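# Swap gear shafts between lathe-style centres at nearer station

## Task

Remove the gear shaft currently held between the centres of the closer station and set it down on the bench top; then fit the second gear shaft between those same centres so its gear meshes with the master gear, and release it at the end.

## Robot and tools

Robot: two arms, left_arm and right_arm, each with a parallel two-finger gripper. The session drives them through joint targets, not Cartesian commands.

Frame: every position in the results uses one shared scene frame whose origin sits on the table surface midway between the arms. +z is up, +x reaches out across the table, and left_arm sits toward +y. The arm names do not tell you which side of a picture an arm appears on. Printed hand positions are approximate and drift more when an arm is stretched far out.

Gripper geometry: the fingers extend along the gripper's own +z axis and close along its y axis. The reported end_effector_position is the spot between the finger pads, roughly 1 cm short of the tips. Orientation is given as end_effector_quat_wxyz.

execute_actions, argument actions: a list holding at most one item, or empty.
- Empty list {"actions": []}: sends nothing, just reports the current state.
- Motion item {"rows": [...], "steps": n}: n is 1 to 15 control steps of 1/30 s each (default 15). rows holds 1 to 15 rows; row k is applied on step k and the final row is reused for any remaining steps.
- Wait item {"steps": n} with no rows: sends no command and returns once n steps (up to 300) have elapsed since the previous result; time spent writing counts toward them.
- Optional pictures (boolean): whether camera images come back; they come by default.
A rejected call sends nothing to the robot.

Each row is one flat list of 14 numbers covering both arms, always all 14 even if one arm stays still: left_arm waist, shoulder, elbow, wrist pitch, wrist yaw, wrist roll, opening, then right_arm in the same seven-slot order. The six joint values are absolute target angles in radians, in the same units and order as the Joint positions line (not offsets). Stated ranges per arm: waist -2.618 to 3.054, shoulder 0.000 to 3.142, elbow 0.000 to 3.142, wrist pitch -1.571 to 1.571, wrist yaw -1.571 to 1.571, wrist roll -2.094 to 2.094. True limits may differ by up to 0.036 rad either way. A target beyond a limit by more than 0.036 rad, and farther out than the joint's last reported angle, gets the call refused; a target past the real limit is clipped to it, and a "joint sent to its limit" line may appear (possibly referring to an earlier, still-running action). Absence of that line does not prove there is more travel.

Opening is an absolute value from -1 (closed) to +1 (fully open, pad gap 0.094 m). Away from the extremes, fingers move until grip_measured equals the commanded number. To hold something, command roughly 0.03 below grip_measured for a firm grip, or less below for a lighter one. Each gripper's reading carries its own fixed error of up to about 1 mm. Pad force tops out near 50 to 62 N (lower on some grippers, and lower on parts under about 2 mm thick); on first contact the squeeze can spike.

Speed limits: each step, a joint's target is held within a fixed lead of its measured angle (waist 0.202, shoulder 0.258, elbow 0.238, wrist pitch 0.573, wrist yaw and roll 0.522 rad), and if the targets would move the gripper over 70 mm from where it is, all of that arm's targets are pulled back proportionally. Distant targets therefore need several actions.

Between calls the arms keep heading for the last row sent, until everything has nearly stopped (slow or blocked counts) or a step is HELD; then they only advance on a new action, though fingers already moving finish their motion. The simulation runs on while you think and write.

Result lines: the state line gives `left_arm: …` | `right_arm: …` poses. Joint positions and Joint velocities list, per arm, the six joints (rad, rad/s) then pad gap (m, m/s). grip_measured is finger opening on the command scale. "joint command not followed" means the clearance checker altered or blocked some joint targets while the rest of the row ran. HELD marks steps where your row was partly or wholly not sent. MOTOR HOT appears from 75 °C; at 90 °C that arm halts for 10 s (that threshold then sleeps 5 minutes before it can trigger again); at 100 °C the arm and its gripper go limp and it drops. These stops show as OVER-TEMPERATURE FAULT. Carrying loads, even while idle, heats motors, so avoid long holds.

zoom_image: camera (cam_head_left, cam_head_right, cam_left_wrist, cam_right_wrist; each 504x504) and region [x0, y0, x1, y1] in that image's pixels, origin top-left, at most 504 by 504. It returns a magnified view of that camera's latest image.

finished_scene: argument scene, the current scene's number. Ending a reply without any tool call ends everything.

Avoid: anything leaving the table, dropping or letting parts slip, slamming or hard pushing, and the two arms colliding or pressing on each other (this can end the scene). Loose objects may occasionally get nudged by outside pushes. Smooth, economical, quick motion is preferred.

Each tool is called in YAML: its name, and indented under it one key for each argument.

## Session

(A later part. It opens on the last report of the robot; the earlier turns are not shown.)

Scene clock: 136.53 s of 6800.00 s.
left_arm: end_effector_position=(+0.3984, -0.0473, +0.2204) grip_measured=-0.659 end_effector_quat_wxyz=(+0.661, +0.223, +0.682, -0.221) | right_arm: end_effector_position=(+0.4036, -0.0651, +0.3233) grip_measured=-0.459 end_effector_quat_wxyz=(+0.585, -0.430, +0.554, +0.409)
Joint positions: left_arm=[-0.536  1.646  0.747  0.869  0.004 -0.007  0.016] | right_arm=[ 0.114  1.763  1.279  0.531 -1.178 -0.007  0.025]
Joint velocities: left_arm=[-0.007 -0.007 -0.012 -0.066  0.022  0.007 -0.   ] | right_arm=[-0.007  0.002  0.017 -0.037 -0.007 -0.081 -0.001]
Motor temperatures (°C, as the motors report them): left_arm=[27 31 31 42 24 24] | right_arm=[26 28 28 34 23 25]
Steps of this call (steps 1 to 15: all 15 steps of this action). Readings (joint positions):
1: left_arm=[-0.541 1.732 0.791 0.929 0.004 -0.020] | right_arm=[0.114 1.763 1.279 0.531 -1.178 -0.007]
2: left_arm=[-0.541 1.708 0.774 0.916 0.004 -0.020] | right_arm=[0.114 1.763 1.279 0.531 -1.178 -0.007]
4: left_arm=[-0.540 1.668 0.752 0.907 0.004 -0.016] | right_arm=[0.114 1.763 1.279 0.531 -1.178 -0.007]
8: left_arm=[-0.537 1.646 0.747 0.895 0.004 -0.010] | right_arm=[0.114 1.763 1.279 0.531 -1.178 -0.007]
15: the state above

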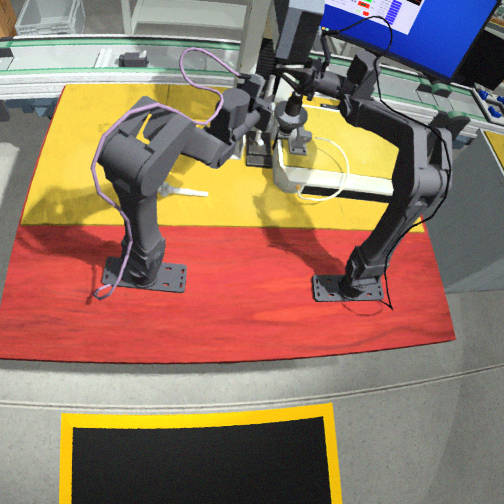

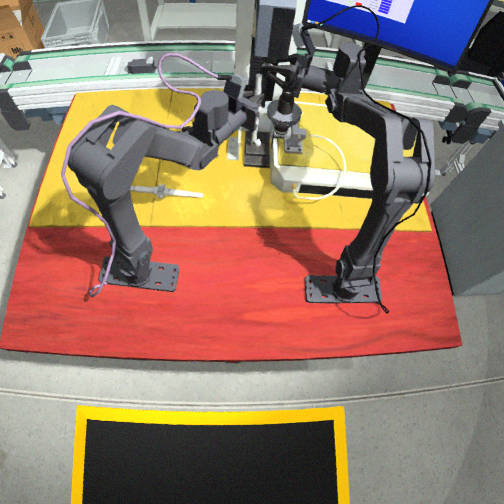

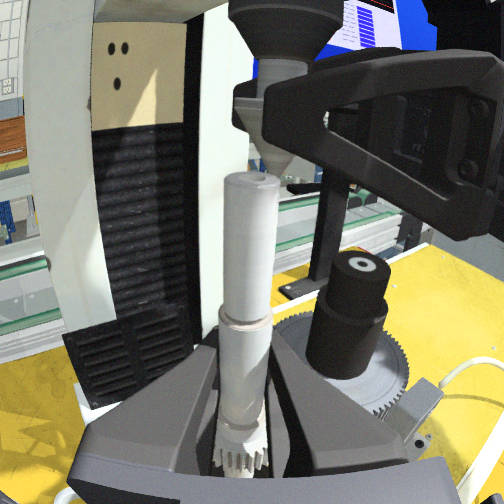

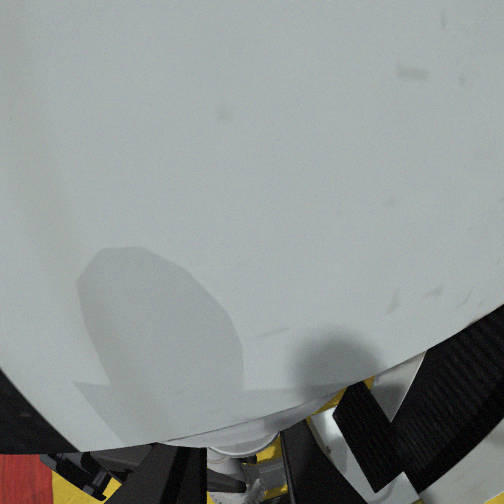

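execute_actions:
  actions:
    - {"rows":[[-0.575,1.45,0.66,0.89,0,0,-0.7,0.122,1.69,1.36,0.63,-1.2,0,-0.49]]}
  pictures: false

execute_actions:
  actions:
    - {"rows":[[-0.64,1.2,0.57,0.73,0,0,-0.7,0.122,1.72,1.33,0.6,-1.2,0,-0.49]]}
  pictures: false

execute_actions:
  actions:
    - {"rows":[[-0.66,0.8,0.6,0.3,0,0,-0.7,0.122,1.74,1.31,0.58,-1.2,0,-0.49]]}

execute_actions:
  actions:
    - {"rows":[[-0.3,0.8,1.0,-0.5,0,0.8,-0.7,0.122,1.75,1.3,0.58,-1.2,0,-0.49]]}
  pictures: false

execute_actions:
  actions:
    - {"rows":[[0.35,1.4,1.5,-1.2,0,1.57,-0.7,0.122,1.75,1.3,0.58,-1.2,0,-0.49]]}
  pictures: false

execute_actions:
  actions:
    - {"rows":[[0.35,1.92,1.72,-1.24,0,1.57,-0.7,0.122,1.75,1.3,0.58,-1.2,0,-0.49]]}
  pictures: false

execute_actions:
  actions:
    - {"rows":[[0.35,2.04,1.72,-1.2,0,1.57,-0.7,0.122,1.75,1.3,0.58,-1.2,0,-0.49]]}

Scene clock: 146.47 s of 6800.00 s.
left_arm: end_effector_position=(+0.3611, -0.0405, +0.2322) grip_measured=-0.659 end_effector_quat_wxyz=(+0.657, +0.236, +0.678, -0.232) | right_arm: end_effector_position=(+0.4036, -0.0651, +0.3233) grip_measured=-0.459 end_effector_quat_wxyz=(+0.585, -0.430, +0.554, +0.409)
Joint positions: left_arm=[-0.574  1.483  0.646  0.807  0.001 -0.005  0.016] | right_arm=[ 0.114  1.763  1.279  0.531 -1.178 -0.007  0.025]
Joint velocities: left_arm=[-0.002 -0.037  0.007  0.022  0.066 -0.007 -0.   ] | right_arm=[ 0.002  0.007  0.017 -0.051 -0.037  0.037 -0.001]
Motor temperatures (°C, as the motors report them): left_arm=[27 32 31 45 24 24] | right_arm=[26 31 29 36 23 25]
Steps of this call (steps 1 to 15: the robot went on to your last target; steps 16 to 90: nothing new was sent; then 6.43 s passed at rest; steps 91 to 105: all 15 steps of this action). Readings (joint positions):
91: left_arm=[-0.540 1.626 0.734 0.857 0.001 -0.006] | right_arm=[0.114 1.763 1.279 0.531 -1.178 -0.007]
92: left_arm=[-0.546 1.588 0.703 0.841 -0.003 -0.005] | right_arm=[0.114 1.763 1.279 0.531 -1.178 -0.007]
94: left_arm=[-0.562 1.515 0.653 0.816 -0.003 -0.005] | right_arm=[0.114 1.763 1.279 0.531 -1.178 -0.007]
98: left_arm=[-0.574 1.483 0.646 0.817 0.001 -0.005] | right_arm=[0.114 1.763 1.279 0.531 -1.178 -0.007]
105: the state above

Scene clock: 146.97 s of 6800.00 s.
left_arm: end_effector_position=(+0.3064, -0.0328, +0.2558) grip_measured=-0.659 end_effector_quat_wxyz=(+0.651, +0.259, +0.666, -0.255) | right_arm: end_effector_position=(+0.4036, -0.0651, +0.3226) grip_measured=-0.459 end_effector_quat_wxyz=(+0.584, -0.429, +0.555, +0.409)
Joint positions: left_arm=[-0.641  1.222  0.55   0.65   0.004 -0.003  0.016] | right_arm=[ 0.114  1.763  1.279  0.525 -1.178 -0.009  0.025]
Joint velocities: left_arm=[ 0.022 -0.007 -0.002 -0.081 -0.007  0.007 -0.001] | right_arm=[ 0.007 -0.002  0.007 -0.081  0.081  0.037 -0.001]
Motor temperatures (°C, as the motors report them): left_arm=[27 32 31 45 24 24] | right_arm=[26 31 29 36 23 25]
Steps of this call (steps 1 to 15: all 15 steps of this action). Readings (joint positions):
1: left_arm=[-0.581 1.455 0.635 0.781 -0.006 -0.005] | right_arm=[0.114 1.763 1.279 0.529 -1.178 -0.007]
2: left_arm=[-0.594 1.396 0.605 0.738 -0.013 -0.003] | right_arm=[0.114 1.763 1.279 0.528 -1.178 -0.007]
4: left_arm=[-0.624 1.280 0.555 0.683 -0.008 -0.003] | right_arm=[0.114 1.763 1.279 0.527 -1.178 -0.008]
8: left_arm=[-0.641 1.222 0.550 0.683 0.005 -0.003] | right_arm=[0.114 1.763 1.279 0.526 -1.178 -0.009]
15: the state above

Scene clock: 147.47 s of 6800.00 s.
left_arm: end_effector_position=(+0.2536, +0.0104, +0.3091) grip_measured=-0.659 end_effector_quat_wxyz=(+0.657, +0.260, +0.658, -0.262) | right_arm: end_effector_position=(+0.4038, -0.0644, +0.3179) grip_measured=-0.459 end_effector_quat_wxyz=(+0.579, -0.431, +0.556, +0.412)
Joint positions: left_arm=[-0.653  0.812  0.569  0.242  0.003 -0.003  0.016] | right_arm=[ 0.114  1.771  1.279  0.518 -1.187 -0.017  0.025]
Joint velocities: left_arm=[-0.012 -0.007  0.002 -0.33  -0.007  0.051 -0.001] | right_arm=[-0.007 -0.012 -0.017 -0.037  0.007  0.022 -0.   ]
Motor temperatures (°C, as the motors report them): left_arm=[27 32 31 45 24 24] | right_arm=[26 31 29 36 23 25]
Steps of this call (steps 1 to 15: all 15 steps of this action). Readings (joint positions):
1: left_arm=[-0.643 1.191 0.554 0.588 0.003 -0.003] | right_arm=[0.114 1.765 1.279 0.524 -1.178 -0.010]
2: left_arm=[-0.646 1.131 0.554 0.492 0.003 -0.003] | right_arm=[0.114 1.767 1.279 0.523 -1.180 -0.010]
4: left_arm=[-0.651 0.995 0.553 0.349 0.003 -0.003] | right_arm=[0.114 1.770 1.279 0.520 -1.185 -0.013]
8: left_arm=[-0.653 0.823 0.560 0.299 0.003 -0.003] | right_arm=[0.114 1.771 1.279 0.518 -1.187 -0.017]
15: the state above

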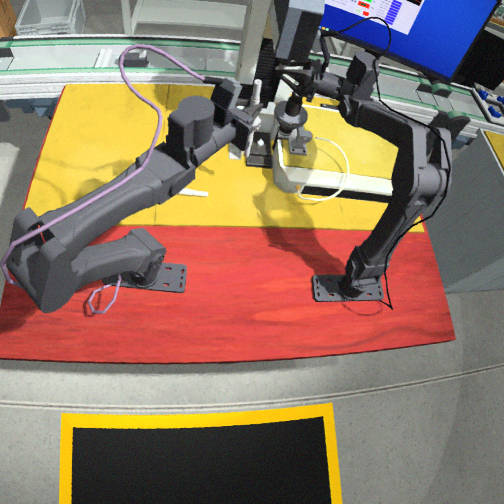

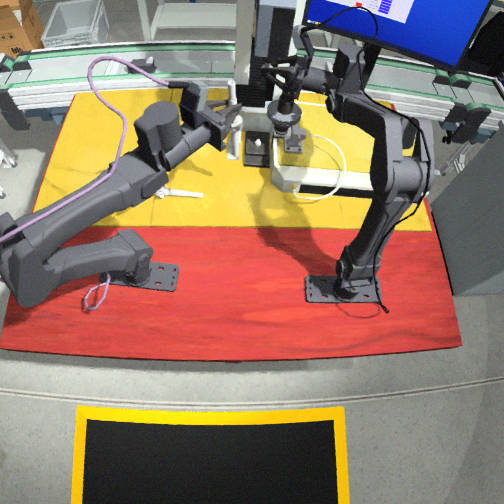

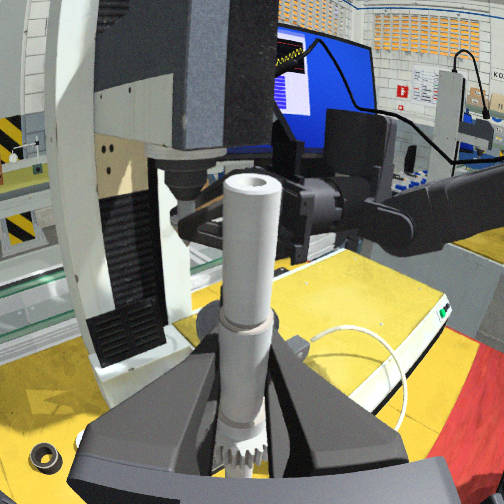

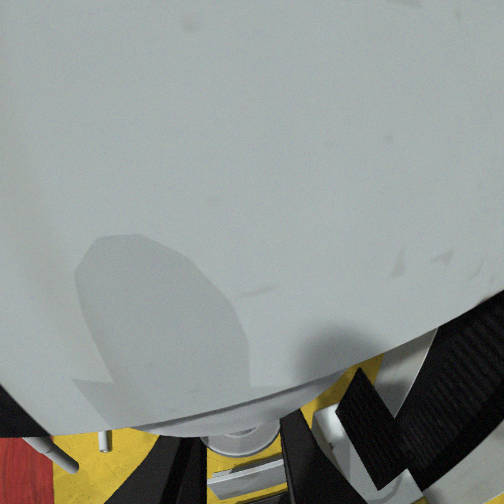

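Scene clock: 147.97 s of 6800.00 s.
left_arm: end_effector_position=(+0.2874, +0.1285, +0.3145) grip_measured=-0.659 end_effector_quat_wxyz=(+0.550, +0.445, +0.699, +0.104) | right_arm: end_effector_position=(+0.4038, -0.0644, +0.3179) grip_measured=-0.459 end_effector_quat_wxyz=(+0.579, -0.431, +0.556, +0.412)
Joint positions: left_arm=[-0.293  0.82   0.969 -0.532 -0.011  0.749  0.016] | right_arm=[ 0.114  1.771  1.279  0.518 -1.187 -0.017  0.025]
Joint velocities: left_arm=[-0.022 -0.002 -0.007 -0.388  0.022  0.271  0.   ] | right_arm=[-0.007 -0.012  0.012 -0.037 -0.095 -0.081 -0.001]
Motor temperatures (°C, as the motors report them): left_arm=[27 32 31 45 24 24] | right_arm=[26 31 29 36 23 25]
Steps of this call (steps 1 to 15: all 15 steps of this action). Readings (joint positions):
1: left_arm=[-0.621 0.812 0.605 0.145 0.036 0.071] | right_arm=[0.114 1.771 1.279 0.518 -1.187 -0.017]
2: left_arm=[-0.564 0.819 0.666 0.002 0.062 0.166] | right_arm=[0.114 1.771 1.279 0.518 -1.187 -0.017]
4: left_arm=[-0.419 0.829 0.785 -0.233 0.049 0.361] | right_arm=[0.114 1.771 1.279 0.518 -1.187 -0.017]
8: left_arm=[-0.291 0.827 0.945 -0.427 -0.031 0.620] | right_arm=[0.114 1.771 1.279 0.518 -1.187 -0.017]
15: the state above

Scene clock: 148.47 s of 6800.00 s.
left_arm: end_effector_position=(+0.3186, +0.3298, +0.2124) grip_measured=-0.659 end_effector_quat_wxyz=(+0.118, +0.574, +0.796, +0.153) | right_arm: end_effector_position=(+0.4038, -0.0644, +0.3179) grip_measured=-0.459 end_effector_quat_wxyz=(+0.579, -0.431, +0.556, +0.412)
Joint positions: left_arm=[ 0.365  1.443  1.45  -1.188 -0.009  1.518  0.016] | right_arm=[ 0.114  1.771  1.279  0.518 -1.187 -0.017  0.025]
Joint velocities: left_arm=[-0.139 -0.164 -0.007 -0.286  0.095  0.256  0.001] | right_arm=[ 0.002  0.012  0.012  0.051 -0.022  0.022 -0.001]
Motor temperatures (°C, as the motors report them): left_arm=[27 32 31 45 24 24] | right_arm=[26 31 29 36 23 25]
Steps of this call (steps 1 to 15: all 15 steps of this action). Readings (joint positions):
1: left_arm=[-0.259 0.856 1.014 -0.627 0.023 0.829] | right_arm=[0.114 1.771 1.279 0.518 -1.187 -0.017]
2: left_arm=[-0.196 0.928 1.098 -0.759 0.051 0.922] | right_arm=[0.114 1.771 1.279 0.518 -1.187 -0.017]
4: left_arm=[-0.052 1.107 1.255 -0.949 0.045 1.116] | right_arm=[0.114 1.771 1.279 0.518 -1.187 -0.017]
8: left_arm=[0.228 1.408 1.447 -1.058 0.039 1.378] | right_arm=[0.114 1.771 1.279 0.518 -1.187 -0.017]
15: the state above

Scene clock: 148.97 s of 6800.00 s.
left_arm: end_effector_position=(+0.3821, +0.3387, +0.0986) grip_measured=-0.659 end_effector_quat_wxyz=(+0.022, +0.606, +0.795, +0.014) | right_arm: end_effector_position=(+0.4038, -0.0644, +0.3179) grip_measured=-0.459 end_effector_quat_wxyz=(+0.579, -0.431, +0.556, +0.412)
Joint positions: left_arm=[ 0.356  1.981  1.685 -1.227  0.017  1.56   0.016] | right_arm=[ 0.114  1.771  1.279  0.518 -1.187 -0.017  0.025]
Joint velocities: left_arm=[ 0.007 -0.3    0.012 -0.081  0.007  0.007  0.001] | right_arm=[ 0.002 -0.002 -0.017  0.007 -0.051 -0.081  0.   ]
Motor temperatures (°C, as the motors report them): left_arm=[27 32 31 45 24 24] | right_arm=[26 31 29 36 23 25]
Steps of this call (steps 1 to 15: all 15 steps of this action). Readings (joint positions):
1: left_arm=[0.360 1.475 1.492 -1.235 -0.004 1.527] | right_arm=[0.114 1.771 1.279 0.518 -1.187 -0.017]
2: left_arm=[0.357 1.538 1.573 -1.291 0.002 1.527] | right_arm=[0.114 1.771 1.279 0.518 -1.187 -0.017]
4: left_arm=[0.356 1.674 1.677 -1.276 0.004 1.537] | right_arm=[0.114 1.771 1.279 0.518 -1.187 -0.017]
8: left_arm=[0.356 1.913 1.709 -1.209 0.007 1.555] | right_arm=[0.114 1.771 1.279 0.518 -1.187 -0.017]
15: the state above

Scene clock: 149.47 s of 6800.00 s.
left_arm: end_effector_position=(+0.3863, +0.3397, +0.0704) grip_measured=-0.659 end_effector_quat_wxyz=(+0.004, +0.608, +0.794, -0.009) | right_arm: end_effector_position=(+0.4038, -0.0644, +0.3179) grip_measured=-0.459 end_effector_quat_wxyz=(+0.579, -0.431, +0.556, +0.412)
Joint positions: left_arm=[ 0.356  2.065  1.697 -1.211  0.018  1.563  0.016] | right_arm=[ 0.114  1.771  1.279  0.518 -1.187 -0.017  0.025]
Joint velocities: left_arm=[-0.007 -0.012  0.012 -0.007 -0.066  0.007 -0.001] | right_arm=[ 0.002 -0.002 -0.017 -0.007  0.007  0.022 -0.001]
Motor temperatures (°C, as the motors report them): left_arm=[27 33 31 45 24 24] | right_arm=[26 31 29 36 23 25]
Steps of this call (steps 1 to 15: all 15 steps of this action). Readings (joint positions):
1: left_arm=[0.356 1.980 1.688 -1.228 0.017 1.560] | right_arm=[0.114 1.771 1.279 0.518 -1.187 -0.017]
2: left_arm=[0.356 1.984 1.694 -1.227 0.017 1.561] | right_arm=[0.114 1.771 1.279 0.518 -1.187 -0.017]
4: left_arm=[0.356 2.007 1.697 -1.216 0.017 1.562] | right_arm=[0.114 1.771 1.279 0.518 -1.187 -0.017]
8: left_arm=[0.356 2.058 1.697 -1.213 0.018 1.563] | right_arm=[0.114 1.771 1.279 0.518 -1.187 -0.017]
15: the state above

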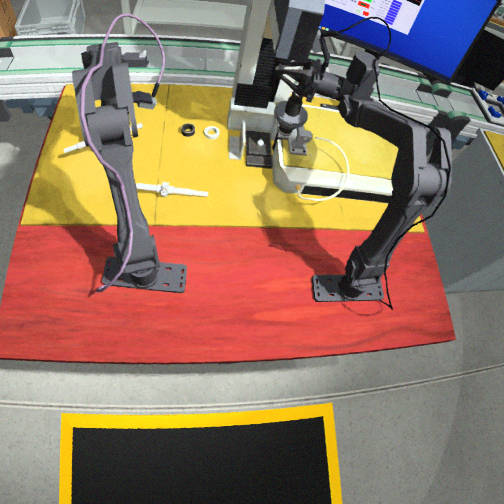

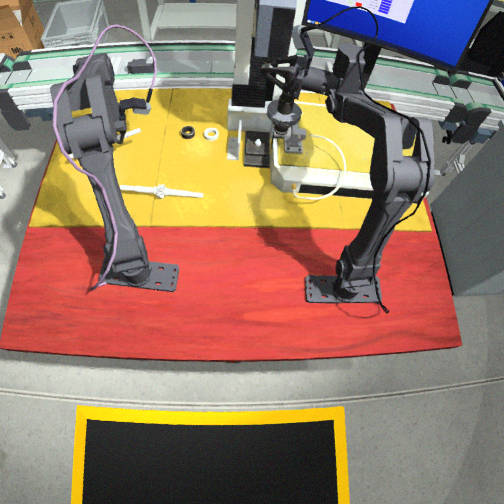

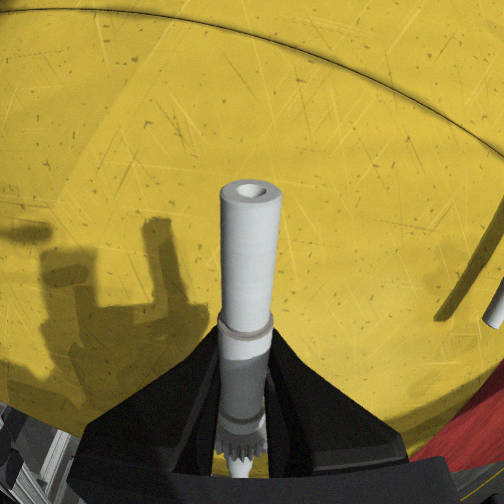

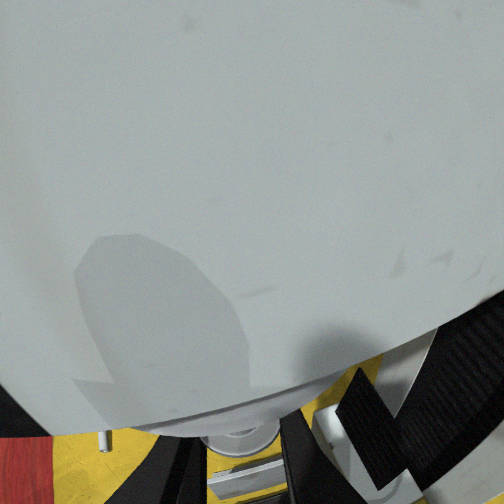

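execute_actions:
  actions:
    - {"rows":[[0.25,2.11,1.72,-1.14,0,1.57,-0.7,0.122,1.75,1.3,0.58,-1.2,0,-0.49]]}
  pictures: false

execute_actions:
  actions:
    - {"rows":[[0.25,2.145,1.72,-1.11,0,1.57,-0.7,0.122,1.75,1.3,0.58,-1.2,0,-0.49]]}
  pictures: false

execute_actions:
  actions:
    - {"rows":[[0.25,2.18,1.72,-1.08,0,1.57,-0.7,0.122,1.75,1.3,0.58,-1.2,0,-0.49]]}

zoom_image:
  camera: "cam_head_right"
  region: [40,110,240,230]

Scene clock: 156.13 s of 6800.00 s.
left_arm: end_effector_position=(+0.4057, +0.2964, +0.0453) grip_measured=-0.659 end_effector_quat_wxyz=(+0.006, +0.651, +0.759, -0.015) | right_arm: end_effector_position=(+0.4038, -0.0644, +0.3179) grip_measured=-0.459 end_effector_quat_wxyz=(+0.579, -0.431, +0.556, +0.412)
Joint positions: left_arm=[ 0.245  2.131  1.697 -1.151  0.03   1.565  0.016] | right_arm=[ 0.114  1.771  1.279  0.518 -1.187 -0.017  0.025]
Joint velocities: left_arm=[ 0.046  0.002 -0.012 -0.037  0.022 -0.051 -0.001] | right_arm=[-0.002 -0.032  0.002 -0.022  0.037 -0.022 -0.   ]
Motor temperatures (°C, as the motors report them): left_arm=[27 34 31 42 24 24] | right_arm=[26 30 28 36 23 25]
Steps of this call (steps 1 to 15: the robot went on to your last target; steps 16 to 90: nothing new was sent; then 3.17 s passed at rest; steps 91 to 105: all 15 steps of this action). Readings (joint positions):
91: left_arm=[0.347 2.070 1.697 -1.208 0.012 1.563] | right_arm=[0.114 1.771 1.279 0.518 -1.187 -0.017]
92: left_arm=[0.332 2.076 1.697 -1.200 0.001 1.563] | right_arm=[0.114 1.771 1.279 0.518 -1.187 -0.017]
94: left_arm=[0.289 2.097 1.697 -1.180 0.000 1.564] | right_arm=[0.114 1.771 1.279 0.518 -1.187 -0.017]
98: left_arm=[0.233 2.129 1.697 -1.156 0.026 1.565] | right_arm=[0.114 1.771 1.279 0.518 -1.187 -0.017]
105: the state above

Scene clock: 156.63 s of 6800.00 s.
left_arm: end_effector_position=(+0.4107, +0.2980, +0.0353) grip_measured=-0.659 end_effector_quat_wxyz=(+0.007, +0.651, +0.759, -0.014) | right_arm: end_effector_position=(+0.4038, -0.0644, +0.3179) grip_measured=-0.459 end_effector_quat_wxyz=(+0.579, -0.431, +0.556, +0.412)
Joint positions: left_arm=[ 0.246  2.157  1.697 -1.123  0.028  1.565  0.016] | right_arm=[ 0.114  1.771  1.279  0.518 -1.187 -0.017  0.025]
Joint velocities: left_arm=[ 0.007  0.002 -0.007  0.022 -0.022  0.037 -0.   ] | right_arm=[ 0.022 -0.002  0.002 -0.022 -0.007 -0.007  0.   ]
Motor temperatures (°C, as the motors report them): left_arm=[27 34 31 41 24 24] | right_arm=[26 30 28 36 23 25]
Steps of this call (steps 1 to 15: all 15 steps of this action). Readings (joint positions):
1: left_arm=[0.246 2.132 1.697 -1.149 0.029 1.565] | right_arm=[0.114 1.771 1.279 0.518 -1.187 -0.017]
2: left_arm=[0.246 2.134 1.697 -1.145 0.028 1.565] | right_arm=[0.114 1.771 1.279 0.518 -1.187 -0.017]
4: left_arm=[0.246 2.142 1.697 -1.135 0.028 1.565] | right_arm=[0.114 1.771 1.279 0.518 -1.187 -0.017]
8: left_arm=[0.246 2.156 1.697 -1.126 0.028 1.565] | right_arm=[0.114 1.771 1.279 0.518 -1.187 -0.017]
15: the state above

Scene clock: 157.13 s of 6800.00 s.
left_arm: end_effector_position=(+0.4141, +0.3036, +0.0256) grip_measured=-0.659 end_effector_quat_wxyz=(-0.004, +0.651, +0.759, -0.004) | right_arm: end_effector_position=(+0.4038, -0.0644, +0.3179) grip_measured=-0.459 end_effector_quat_wxyz=(+0.579, -0.431, +0.556, +0.412)
Joint positions: left_arm=[ 0.246  2.181  1.697 -1.097 -0.001  1.565  0.016] | right_arm=[ 0.114  1.771  1.279  0.518 -1.187 -0.017  0.025]
Joint velocities: left_arm=[ 0.002 -0.012 -0.002  0.081 -0.066 -0.051  0.001] | right_arm=[-0.002 -0.012  0.007 -0.051 -0.022 -0.037  0.   ]
Motor temperatures (°C, as the motors report them): left_arm=[27 34 31 41 24 24] | right_arm=[26 30 28 36 23 25]
Steps of this call (steps 1 to 15: all 15 steps of this action). Readings (joint positions):
1: left_arm=[0.246 2.159 1.697 -1.121 0.028 1.565] | right_arm=[0.114 1.771 1.279 0.518 -1.187 -0.017]
2: left_arm=[0.246 2.162 1.697 -1.116 0.027 1.565] | right_arm=[0.114 1.771 1.279 0.518 -1.187 -0.017]
4: left_arm=[0.246 2.173 1.697 -1.107 0.021 1.565] | right_arm=[0.114 1.771 1.279 0.518 -1.187 -0.017]
8: left_arm=[0.246 2.181 1.697 -1.099 0.002 1.565] | right_arm=[0.114 1.771 1.279 0.518 -1.187 -0.017]
15: the state above

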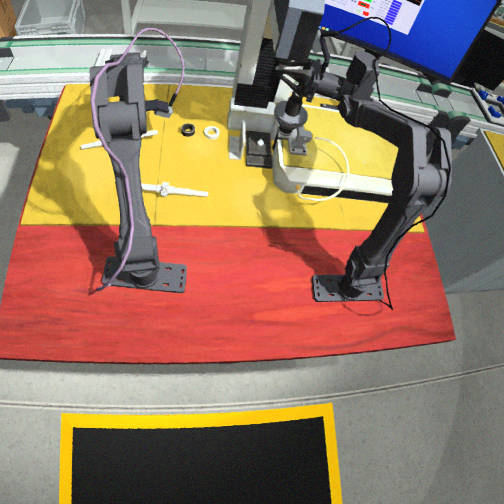

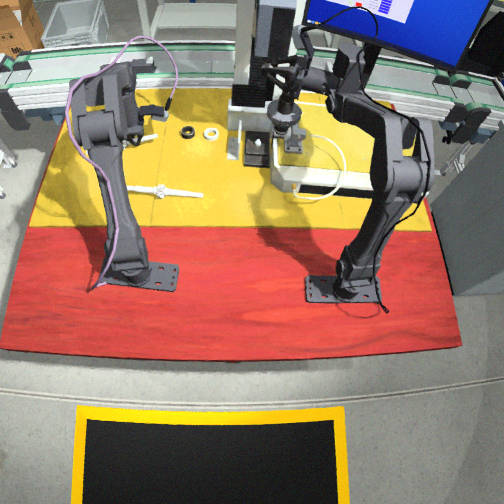

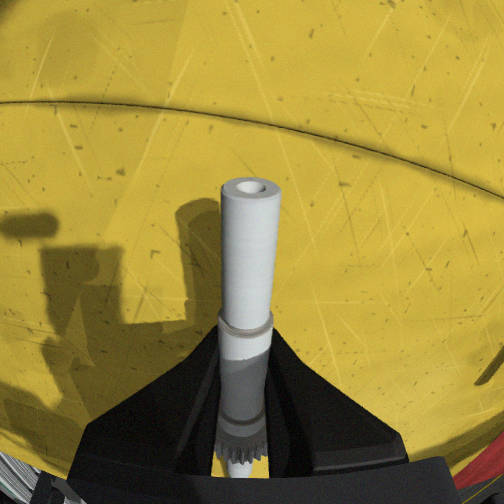

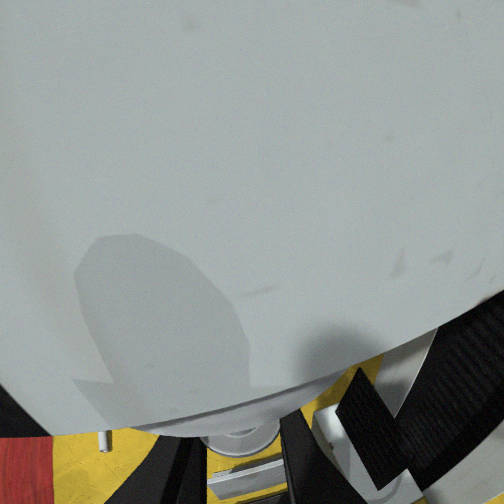

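Region (40, 110, 240, 230) of cam_head_right's 504x504 image, scaled by 2.520, with more detail than that image has; it fills the top 302 rows of this view, and the rest is white.

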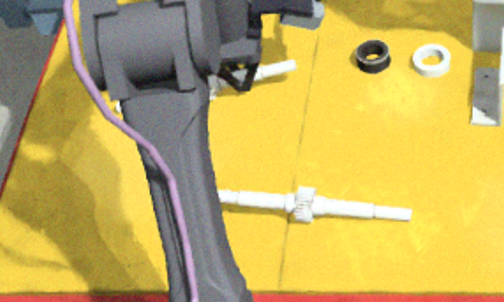

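execute_actions:
  actions:
    - {"rows":[[0.25,2.18,1.72,-1.08,0,1.57,0,0.122,1.75,1.3,0.58,-1.2,0,-0.49]],"steps":8}
  pictures: false

execute_actions:
  actions:
    - {"rows":[[0.25,1.95,1.72,-1.3,0,1.57,0,0.122,1.75,1.3,0.58,-1.2,0,-0.49]],"steps":10}
  pictures: false

execute_actions:
  actions:
    - {"rows":[[0.13,1.54,1.23,-1.244,0,-1.42,0.3,0.122,1.75,1.3,0.58,-1.2,0,-0.49]]}
  pictures: false

execute_actions:
  actions:
    - {"steps":35}

Scene clock: 164.50 s of 6800.00 s.
left_arm: end_effector_position=(+0.4151, +0.3037, +0.0256) grip_measured=-0.002 end_effector_quat_wxyz=(-0.002, +0.651, +0.759, -0.002) | right_arm: end_effector_position=(+0.4038, -0.0644, +0.3179) grip_measured=-0.459 end_effector_quat_wxyz=(+0.579, -0.431, +0.556, +0.412)
Joint positions: left_arm=[ 0.246  2.181  1.697 -1.093 -0.001  1.565  0.047] | right_arm=[ 0.114  1.771  1.279  0.518 -1.187 -0.017  0.025]
Joint velocities: left_arm=[-0.007 -0.007  0.017 -0.007 -0.051  0.066 -0.   ] | right_arm=[ 0.002  0.002 -0.002 -0.022 -0.037  0.022 -0.   ]
Motor temperatures (°C, as the motors report them): left_arm=[27 35 32 39 24 24] | right_arm=[26 30 28 37 23 25]
Steps of this call (steps 1 to 15: the robot went on to your last target; steps 16 to 90: nothing new was sent; then 4.10 s passed at rest; steps 91 to 98: all 8 steps of this action). Readings (joint positions):
91: left_arm=[0.246 2.181 1.697 -1.097 -0.001 1.565] | right_arm=[0.114 1.771 1.279 0.518 -1.187 -0.017]
92: left_arm=[0.246 2.181 1.697 -1.097 -0.001 1.565] | right_arm=[0.114 1.771 1.279 0.518 -1.187 -0.017]
94: left_arm=[0.246 2.181 1.697 -1.094 -0.001 1.565] | right_arm=[0.114 1.771 1.279 0.518 -1.187 -0.017]
98: the state above

Scene clock: 164.83 s of 6800.00 s.
left_arm: end_effector_position=(+0.3936, +0.3005, +0.1285) grip_measured=-0.002 end_effector_quat_wxyz=(+0.039, +0.650, +0.758, +0.045) | right_arm: end_effector_position=(+0.4038, -0.0644, +0.3179) grip_measured=-0.459 end_effector_quat_wxyz=(+0.579, -0.431, +0.556, +0.412)
Joint positions: left_arm=[ 0.246  1.923  1.718 -1.246 -0.001  1.565  0.047] | right_arm=[ 0.114  1.771  1.279  0.518 -1.187 -0.017  0.025]
Joint velocities: left_arm=[ 0.002 -0.032 -0.002 -0.154  0.007 -0.037  0.001] | right_arm=[-0.007 -0.012 -0.007 -0.051  0.022 -0.007 -0.001]
Motor temperatures (°C, as the motors report them): left_arm=[27 35 32 39 24 24] | right_arm=[26 30 28 37 23 25]
Steps of this call (steps 1 to 10: all 10 steps of this action). Readings (joint positions):
1: left_arm=[0.246 2.169 1.697 -1.101 -0.001 1.565] | right_arm=[0.114 1.771 1.279 0.518 -1.187 -0.017]
2: left_arm=[0.246 2.148 1.695 -1.126 -0.001 1.565] | right_arm=[0.114 1.771 1.279 0.518 -1.187 -0.017]
4: left_arm=[0.246 2.075 1.695 -1.171 -0.001 1.565] | right_arm=[0.114 1.771 1.279 0.518 -1.187 -0.017]
8: left_arm=[0.246 1.940 1.711 -1.234 -0.001 1.565] | right_arm=[0.114 1.771 1.279 0.518 -1.187 -0.017]
10: the state above

Scene clock: 165.33 s of 6800.00 s.
left_arm: end_effector_position=(+0.2740, +0.2494, +0.1231) grip_measured=+0.298 end_effector_quat_wxyz=(+0.015, +0.051, +0.999, +0.001) | right_arm: end_effector_position=(+0.4038, -0.0644, +0.3179) grip_measured=-0.459 end_effector_quat_wxyz=(+0.579, -0.431, +0.556, +0.412)
Joint positions: left_arm=[ 0.123  1.531  1.248 -1.258  0.     0.127  0.061] | right_arm=[ 0.114  1.771  1.279  0.518 -1.187 -0.017  0.025]
Joint velocities: left_arm=[-0.002  0.002  0.002  0.037 -0.037 -2.806 -0.   ] | right_arm=[-0.012  0.007  0.002 -0.022 -0.007  0.007 -0.   ]
Motor temperatures (°C, as the motors report them): left_arm=[27 35 31 39 24 24] | right_arm=[26 30 28 37 23 25]
Steps of this call (steps 1 to 15: all 15 steps of this action). Readings (joint positions):
1: left_arm=[0.237 1.890 1.676 -1.216 -0.006 1.491] | right_arm=[0.114 1.771 1.279 0.518 -1.187 -0.017]
2: left_arm=[0.219 1.837 1.597 -1.197 -0.011 1.402] | right_arm=[0.114 1.771 1.279 0.518 -1.187 -0.017]
4: left_arm=[0.163 1.698 1.439 -1.201 -0.009 1.219] | right_arm=[0.114 1.771 1.279 0.518 -1.187 -0.017]
8: left_arm=[0.120 1.529 1.265 -1.257 0.000 0.824] | right_arm=[0.114 1.771 1.279 0.518 -1.187 -0.017]
15: the state above

Scene clock: 166.50 s of 6800.00 s.
left_arm: end_effector_position=(+0.2743, +0.2494, +0.1231) grip_measured=+0.299 end_effector_quat_wxyz=(-0.012, +0.658, -0.753, +0.010) | right_arm: end_effector_position=(+0.4038, -0.0644, +0.3179) grip_measured=-0.459 end_effector_quat_wxyz=(+0.579, -0.431, +0.556, +0.412)
Joint positions: left_arm=[ 0.123  1.531  1.248 -1.257  0.    -1.411  0.061] | right_arm=[ 0.114  1.771  1.279  0.518 -1.187 -0.017  0.025]
Joint velocities: left_arm=[-0.007 -0.017 -0.002  0.007 -0.081 -0.081 -0.001] | right_arm=[-0.012 -0.017 -0.007 -0.022  0.051 -0.007  0.   ]
Motor temperatures (°C, as the motors report them): left_arm=[27 34 31 39 24 24] | right_arm=[26 30 28 37 23 25]
Steps of this call (steps 1 to 35: the robot went on to your last target). Readings (joint positions):
1: left_arm=[0.123 1.531 1.248 -1.258 0.000 0.028] | right_arm=[0.114 1.771 1.279 0.518 -1.187 -0.017]
2: left_arm=[0.123 1.531 1.248 -1.258 0.000 -0.072] | right_arm=[0.114 1.771 1.279 0.518 -1.187 -0.017]
4: left_arm=[0.123 1.531 1.248 -1.258 0.000 -0.271] | right_arm=[0.114 1.771 1.279 0.518 -1.187 -0.017]
8: left_arm=[0.123 1.531 1.248 -1.258 0.000 -0.669] | right_arm=[0.114 1.771 1.279 0.518 -1.187 -0.017]
35: the state above

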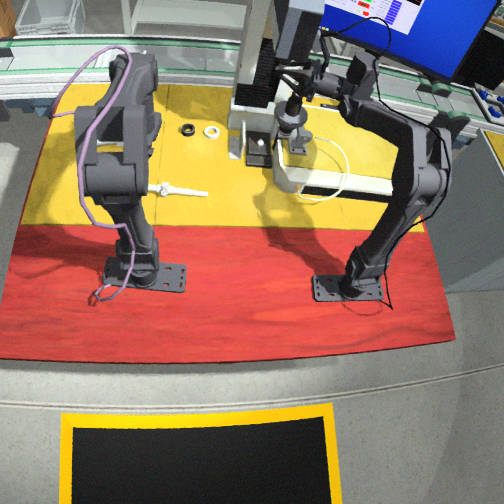

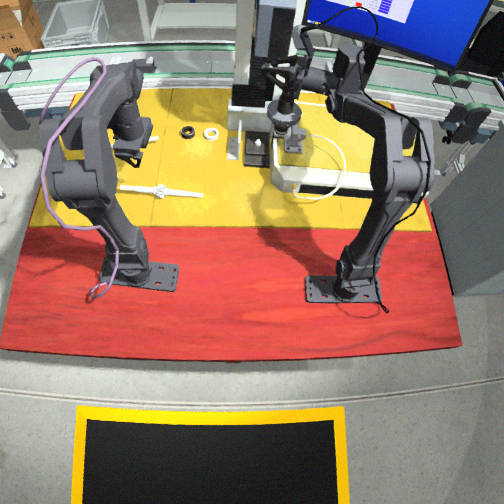

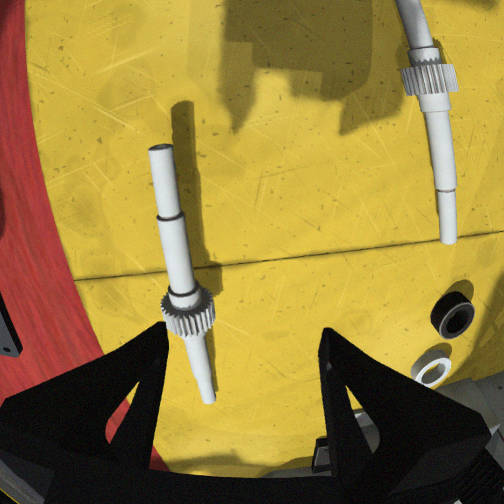

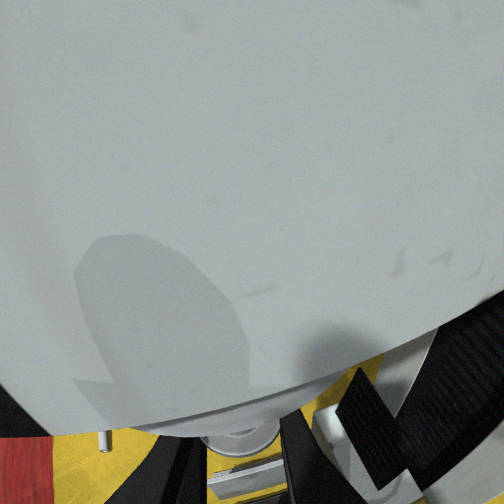

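execute_actions:
  actions:
    - {"rows":[[0.13,1.465,0.905,-1.0,0,-1.46,0.3,0.122,1.75,1.3,0.58,-1.2,0,-0.49]]}
  pictures: false

execute_actions:
  actions:
    - {"rows":[[0.13,1.505,0.84,-0.885,0,-1.46,0.3,0.122,1.75,1.3,0.58,-1.2,0,-0.49]]}

Scene clock: 171.50 s of 6800.00 s.
left_arm: end_effector_position=(+0.2308, +0.2483, +0.0500) grip_measured=+0.299 end_effector_quat_wxyz=(+0.011, +0.673, -0.740, -0.010) | right_arm: end_effector_position=(+0.4038, -0.0644, +0.3179) grip_measured=-0.459 end_effector_quat_wxyz=(+0.579, -0.431, +0.556, +0.412)
Joint positions: left_arm=[ 0.123  1.475  0.9   -1.025  0.    -1.452  0.061] | right_arm=[ 0.114  1.771  1.279  0.518 -1.187 -0.017  0.025]
Joint velocities: left_arm=[ 0.002 -0.007  0.002  0.081 -0.022 -0.022  0.001] | right_arm=[ 0.002 -0.017  0.007 -0.037 -0.007  0.007  0.   ]
Motor temperatures (°C, as the motors report them): left_arm=[27 33 31 38 24 24] | right_arm=[26 30 28 37 23 25]
Steps of this call (steps 1 to 15: the robot went on to your last target; steps 16 to 135: nothing new was sent; steps 136 to 150: all 15 steps of this action). Readings (joint positions):
136: left_arm=[0.123 1.517 1.211 -1.207 0.000 -1.420] | right_arm=[0.114 1.771 1.279 0.518 -1.187 -0.017]
137: left_arm=[0.123 1.492 1.143 -1.143 0.000 -1.426] | right_arm=[0.114 1.771 1.279 0.518 -1.187 -0.017]
139: left_arm=[0.123 1.470 1.006 -1.088 0.000 -1.436] | right_arm=[0.114 1.771 1.279 0.518 -1.187 -0.017]
143: left_arm=[0.123 1.475 0.900 -1.076 0.000 -1.447] | right_arm=[0.114 1.771 1.279 0.518 -1.187 -0.017]
150: the state above

Scene clock: 172.00 s of 6800.00 s.
left_arm: end_effector_position=(+0.2460, +0.2487, +0.0363) grip_measured=+0.299 end_effector_quat_wxyz=(-0.013, +0.673, -0.739, +0.011) | right_arm: end_effector_position=(+0.4038, -0.0644, +0.3179) grip_measured=-0.459 end_effector_quat_wxyz=(+0.579, -0.431, +0.556, +0.412)
Joint positions: left_arm=[ 0.123  1.494  0.858 -0.902  0.    -1.453  0.061] | right_arm=[ 0.114  1.771  1.279  0.518 -1.187 -0.017  0.025]
Joint velocities: left_arm=[ 0.002  0.002 -0.002  0.051  0.007 -0.007 -0.   ] | right_arm=[-0.012  0.012  0.017 -0.066  0.007  0.007  0.   ]
Motor temperatures (°C, as the motors report them): left_arm=[27 33 31 38 24 24] | right_arm=[26 30 28 37 23 25]
Steps of this call (steps 1 to 15: all 15 steps of this action). Readings (joint positions):
1: left_arm=[0.123 1.476 0.894 -1.008 0.000 -1.453] | right_arm=[0.114 1.771 1.279 0.518 -1.187 -0.017]
2: left_arm=[0.123 1.477 0.884 -0.982 0.000 -1.453] | right_arm=[0.114 1.771 1.279 0.518 -1.187 -0.017]
4: left_arm=[0.123 1.486 0.868 -0.950 0.000 -1.453] | right_arm=[0.114 1.771 1.279 0.518 -1.187 -0.017]
8: left_arm=[0.123 1.494 0.858 -0.921 0.000 -1.453] | right_arm=[0.114 1.771 1.279 0.518 -1.187 -0.017]
15: the state above

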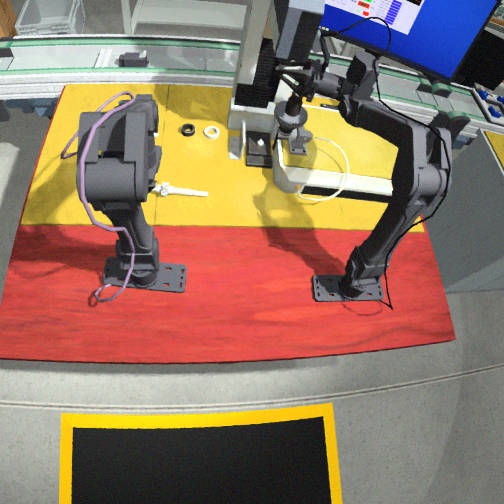

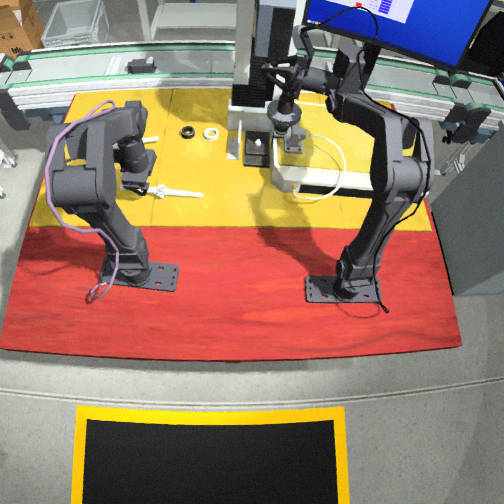

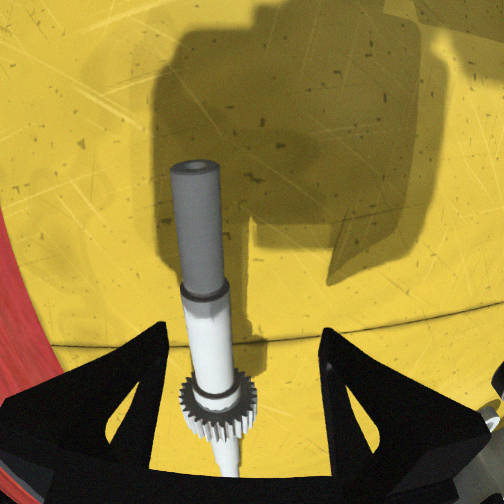

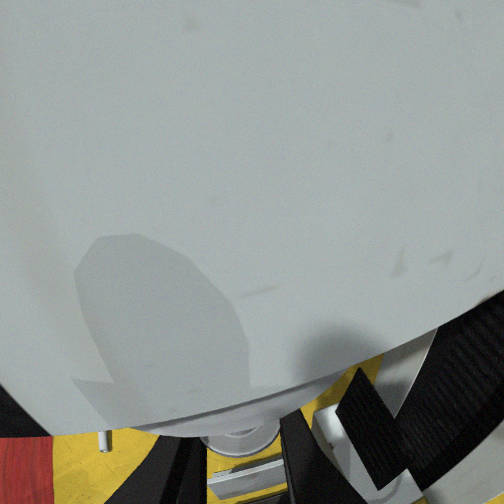

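execute_actions:
  actions:
    - {"rows":[[0.135,1.52,0.785,-0.86,0,-1.48,0,0.122,1.75,1.3,0.58,-1.2,0,-0.49]]}

execute_actions:
  actions:
    - {"rows":[[0.135,1.52,0.785,-0.86,0,-1.48,-0.7,0.122,1.75,1.3,0.58,-1.2,0,-0.49]]}

Scene clock: 178.57 s of 6800.00 s.
left_arm: end_effector_position=(+0.2310, +0.2495, +0.0197) grip_measured=+0.002 end_effector_quat_wxyz=(+0.004, +0.682, -0.731, -0.004) | right_arm: end_effector_position=(+0.4038, -0.0644, +0.3179) grip_measured=-0.459 end_effector_quat_wxyz=(+0.579, -0.431, +0.556, +0.412)
Joint positions: left_arm=[ 0.128  1.509  0.8   -0.873  0.    -1.473  0.047] | right_arm=[ 0.114  1.771  1.279  0.518 -1.187 -0.017  0.025]
Joint velocities: left_arm=[-0.007  0.002 -0.012  0.022 -0.037 -0.022  0.001] | right_arm=[ 0.002  0.007  0.002 -0.081  0.037 -0.022 -0.   ]
Motor temperatures (°C, as the motors report them): left_arm=[27 32 30 37 24 24] | right_arm=[26 30 28 37 23 25]
Steps of this call (steps 1 to 15: the robot went on to your last target; steps 16 to 90: nothing new was sent; then 3.07 s passed at rest; steps 91 to 105: all 15 steps of this action). Readings (joint positions):
91: left_arm=[0.124 1.494 0.851 -0.889 0.000 -1.457] | right_arm=[0.114 1.771 1.279 0.518 -1.187 -0.017]
92: left_arm=[0.125 1.494 0.839 -0.879 0.000 -1.460] | right_arm=[0.114 1.771 1.279 0.518 -1.187 -0.017]
94: left_arm=[0.128 1.501 0.816 -0.876 0.000 -1.465] | right_arm=[0.114 1.771 1.279 0.518 -1.187 -0.017]
98: left_arm=[0.128 1.509 0.800 -0.876 0.000 -1.470] | right_arm=[0.114 1.771 1.279 0.518 -1.187 -0.017]
105: the state above

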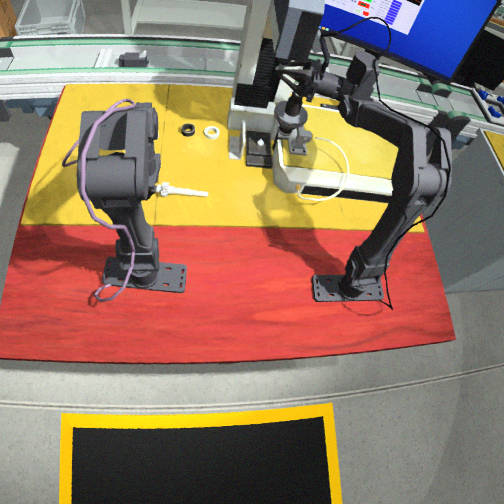

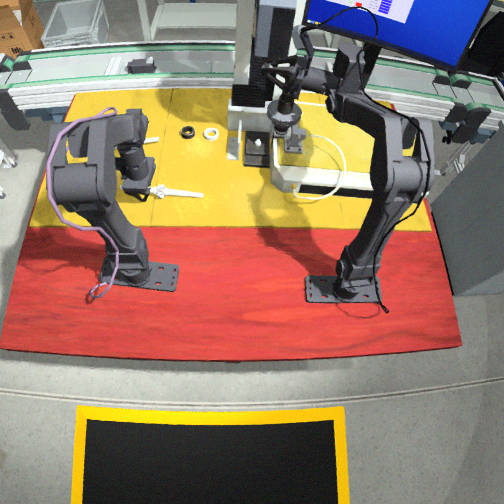

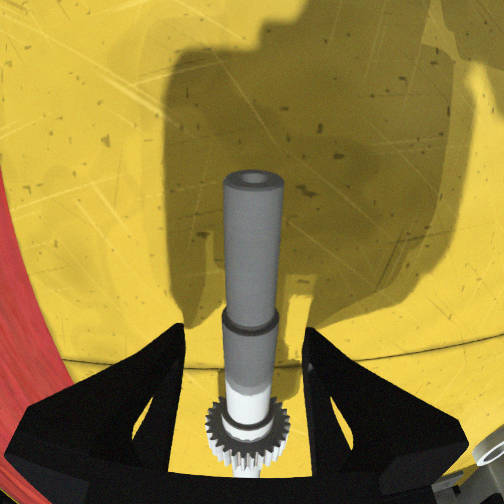

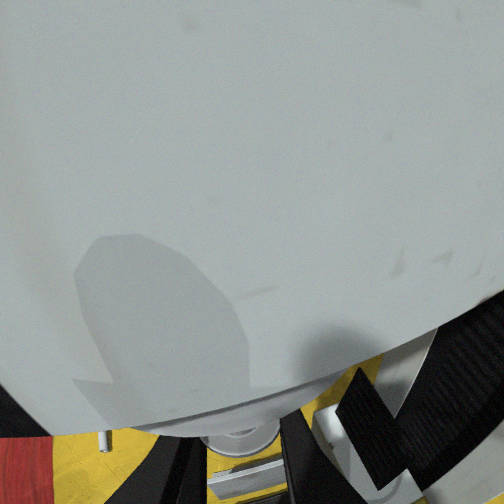

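Scene clock: 179.07 s of 6800.00 s.
left_arm: end_effector_position=(+0.2326, +0.2494, +0.0197) grip_measured=-0.665 end_effector_quat_wxyz=(+0.002, +0.683, -0.730, -0.001) | right_arm: end_effector_position=(+0.4038, -0.0644, +0.3179) grip_measured=-0.459 end_effector_quat_wxyz=(+0.579, -0.431, +0.556, +0.412)
Joint positions: left_arm=[ 0.128  1.509  0.8   -0.867  0.001 -1.475  0.016] | right_arm=[ 0.114  1.771  1.279  0.518 -1.187 -0.017  0.025]
Joint velocities: left_arm=[ 0.002 -0.002  0.017 -0.022 -0.037 -0.037 -0.   ] | right_arm=[ 0.002  0.007  0.002 -0.066 -0.037 -0.007 -0.001]
Motor temperatures (°C, as the motors report them): left_arm=[27 32 30 37 24 24] | right_arm=[26 30 28 37 23 25]
Steps of this call (steps 1 to 15: all 15 steps of this action). Readings (joint positions):
1: left_arm=[0.128 1.509 0.800 -0.873 0.000 -1.473] | right_arm=[0.114 1.771 1.279 0.518 -1.187 -0.017]
2: left_arm=[0.128 1.509 0.800 -0.873 0.000 -1.473] | right_arm=[0.114 1.771 1.279 0.518 -1.187 -0.017]
4: left_arm=[0.128 1.509 0.800 -0.868 0.001 -1.474] | right_arm=[0.114 1.771 1.279 0.518 -1.187 -0.017]
8: left_arm=[0.128 1.509 0.800 -0.867 0.001 -1.475] | right_arm=[0.114 1.771 1.279 0.518 -1.187 -0.017]
15: the state above

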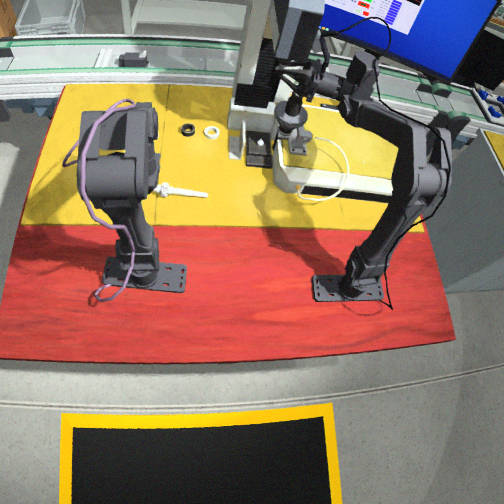

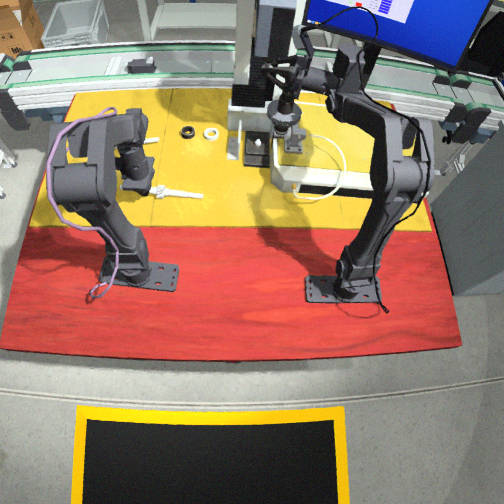

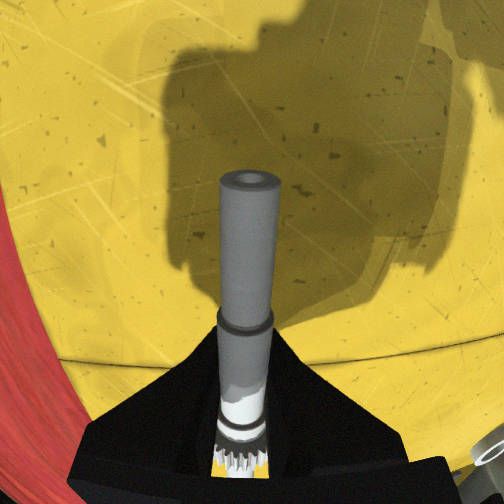

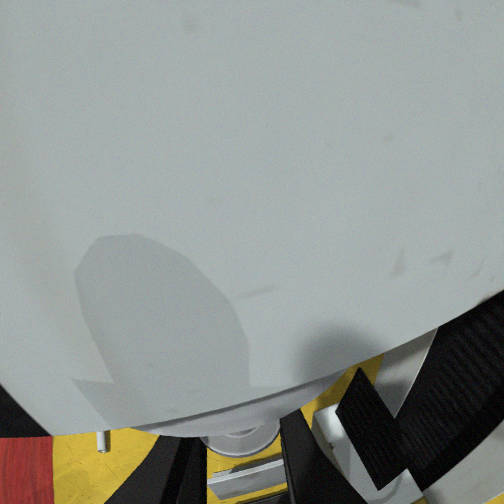

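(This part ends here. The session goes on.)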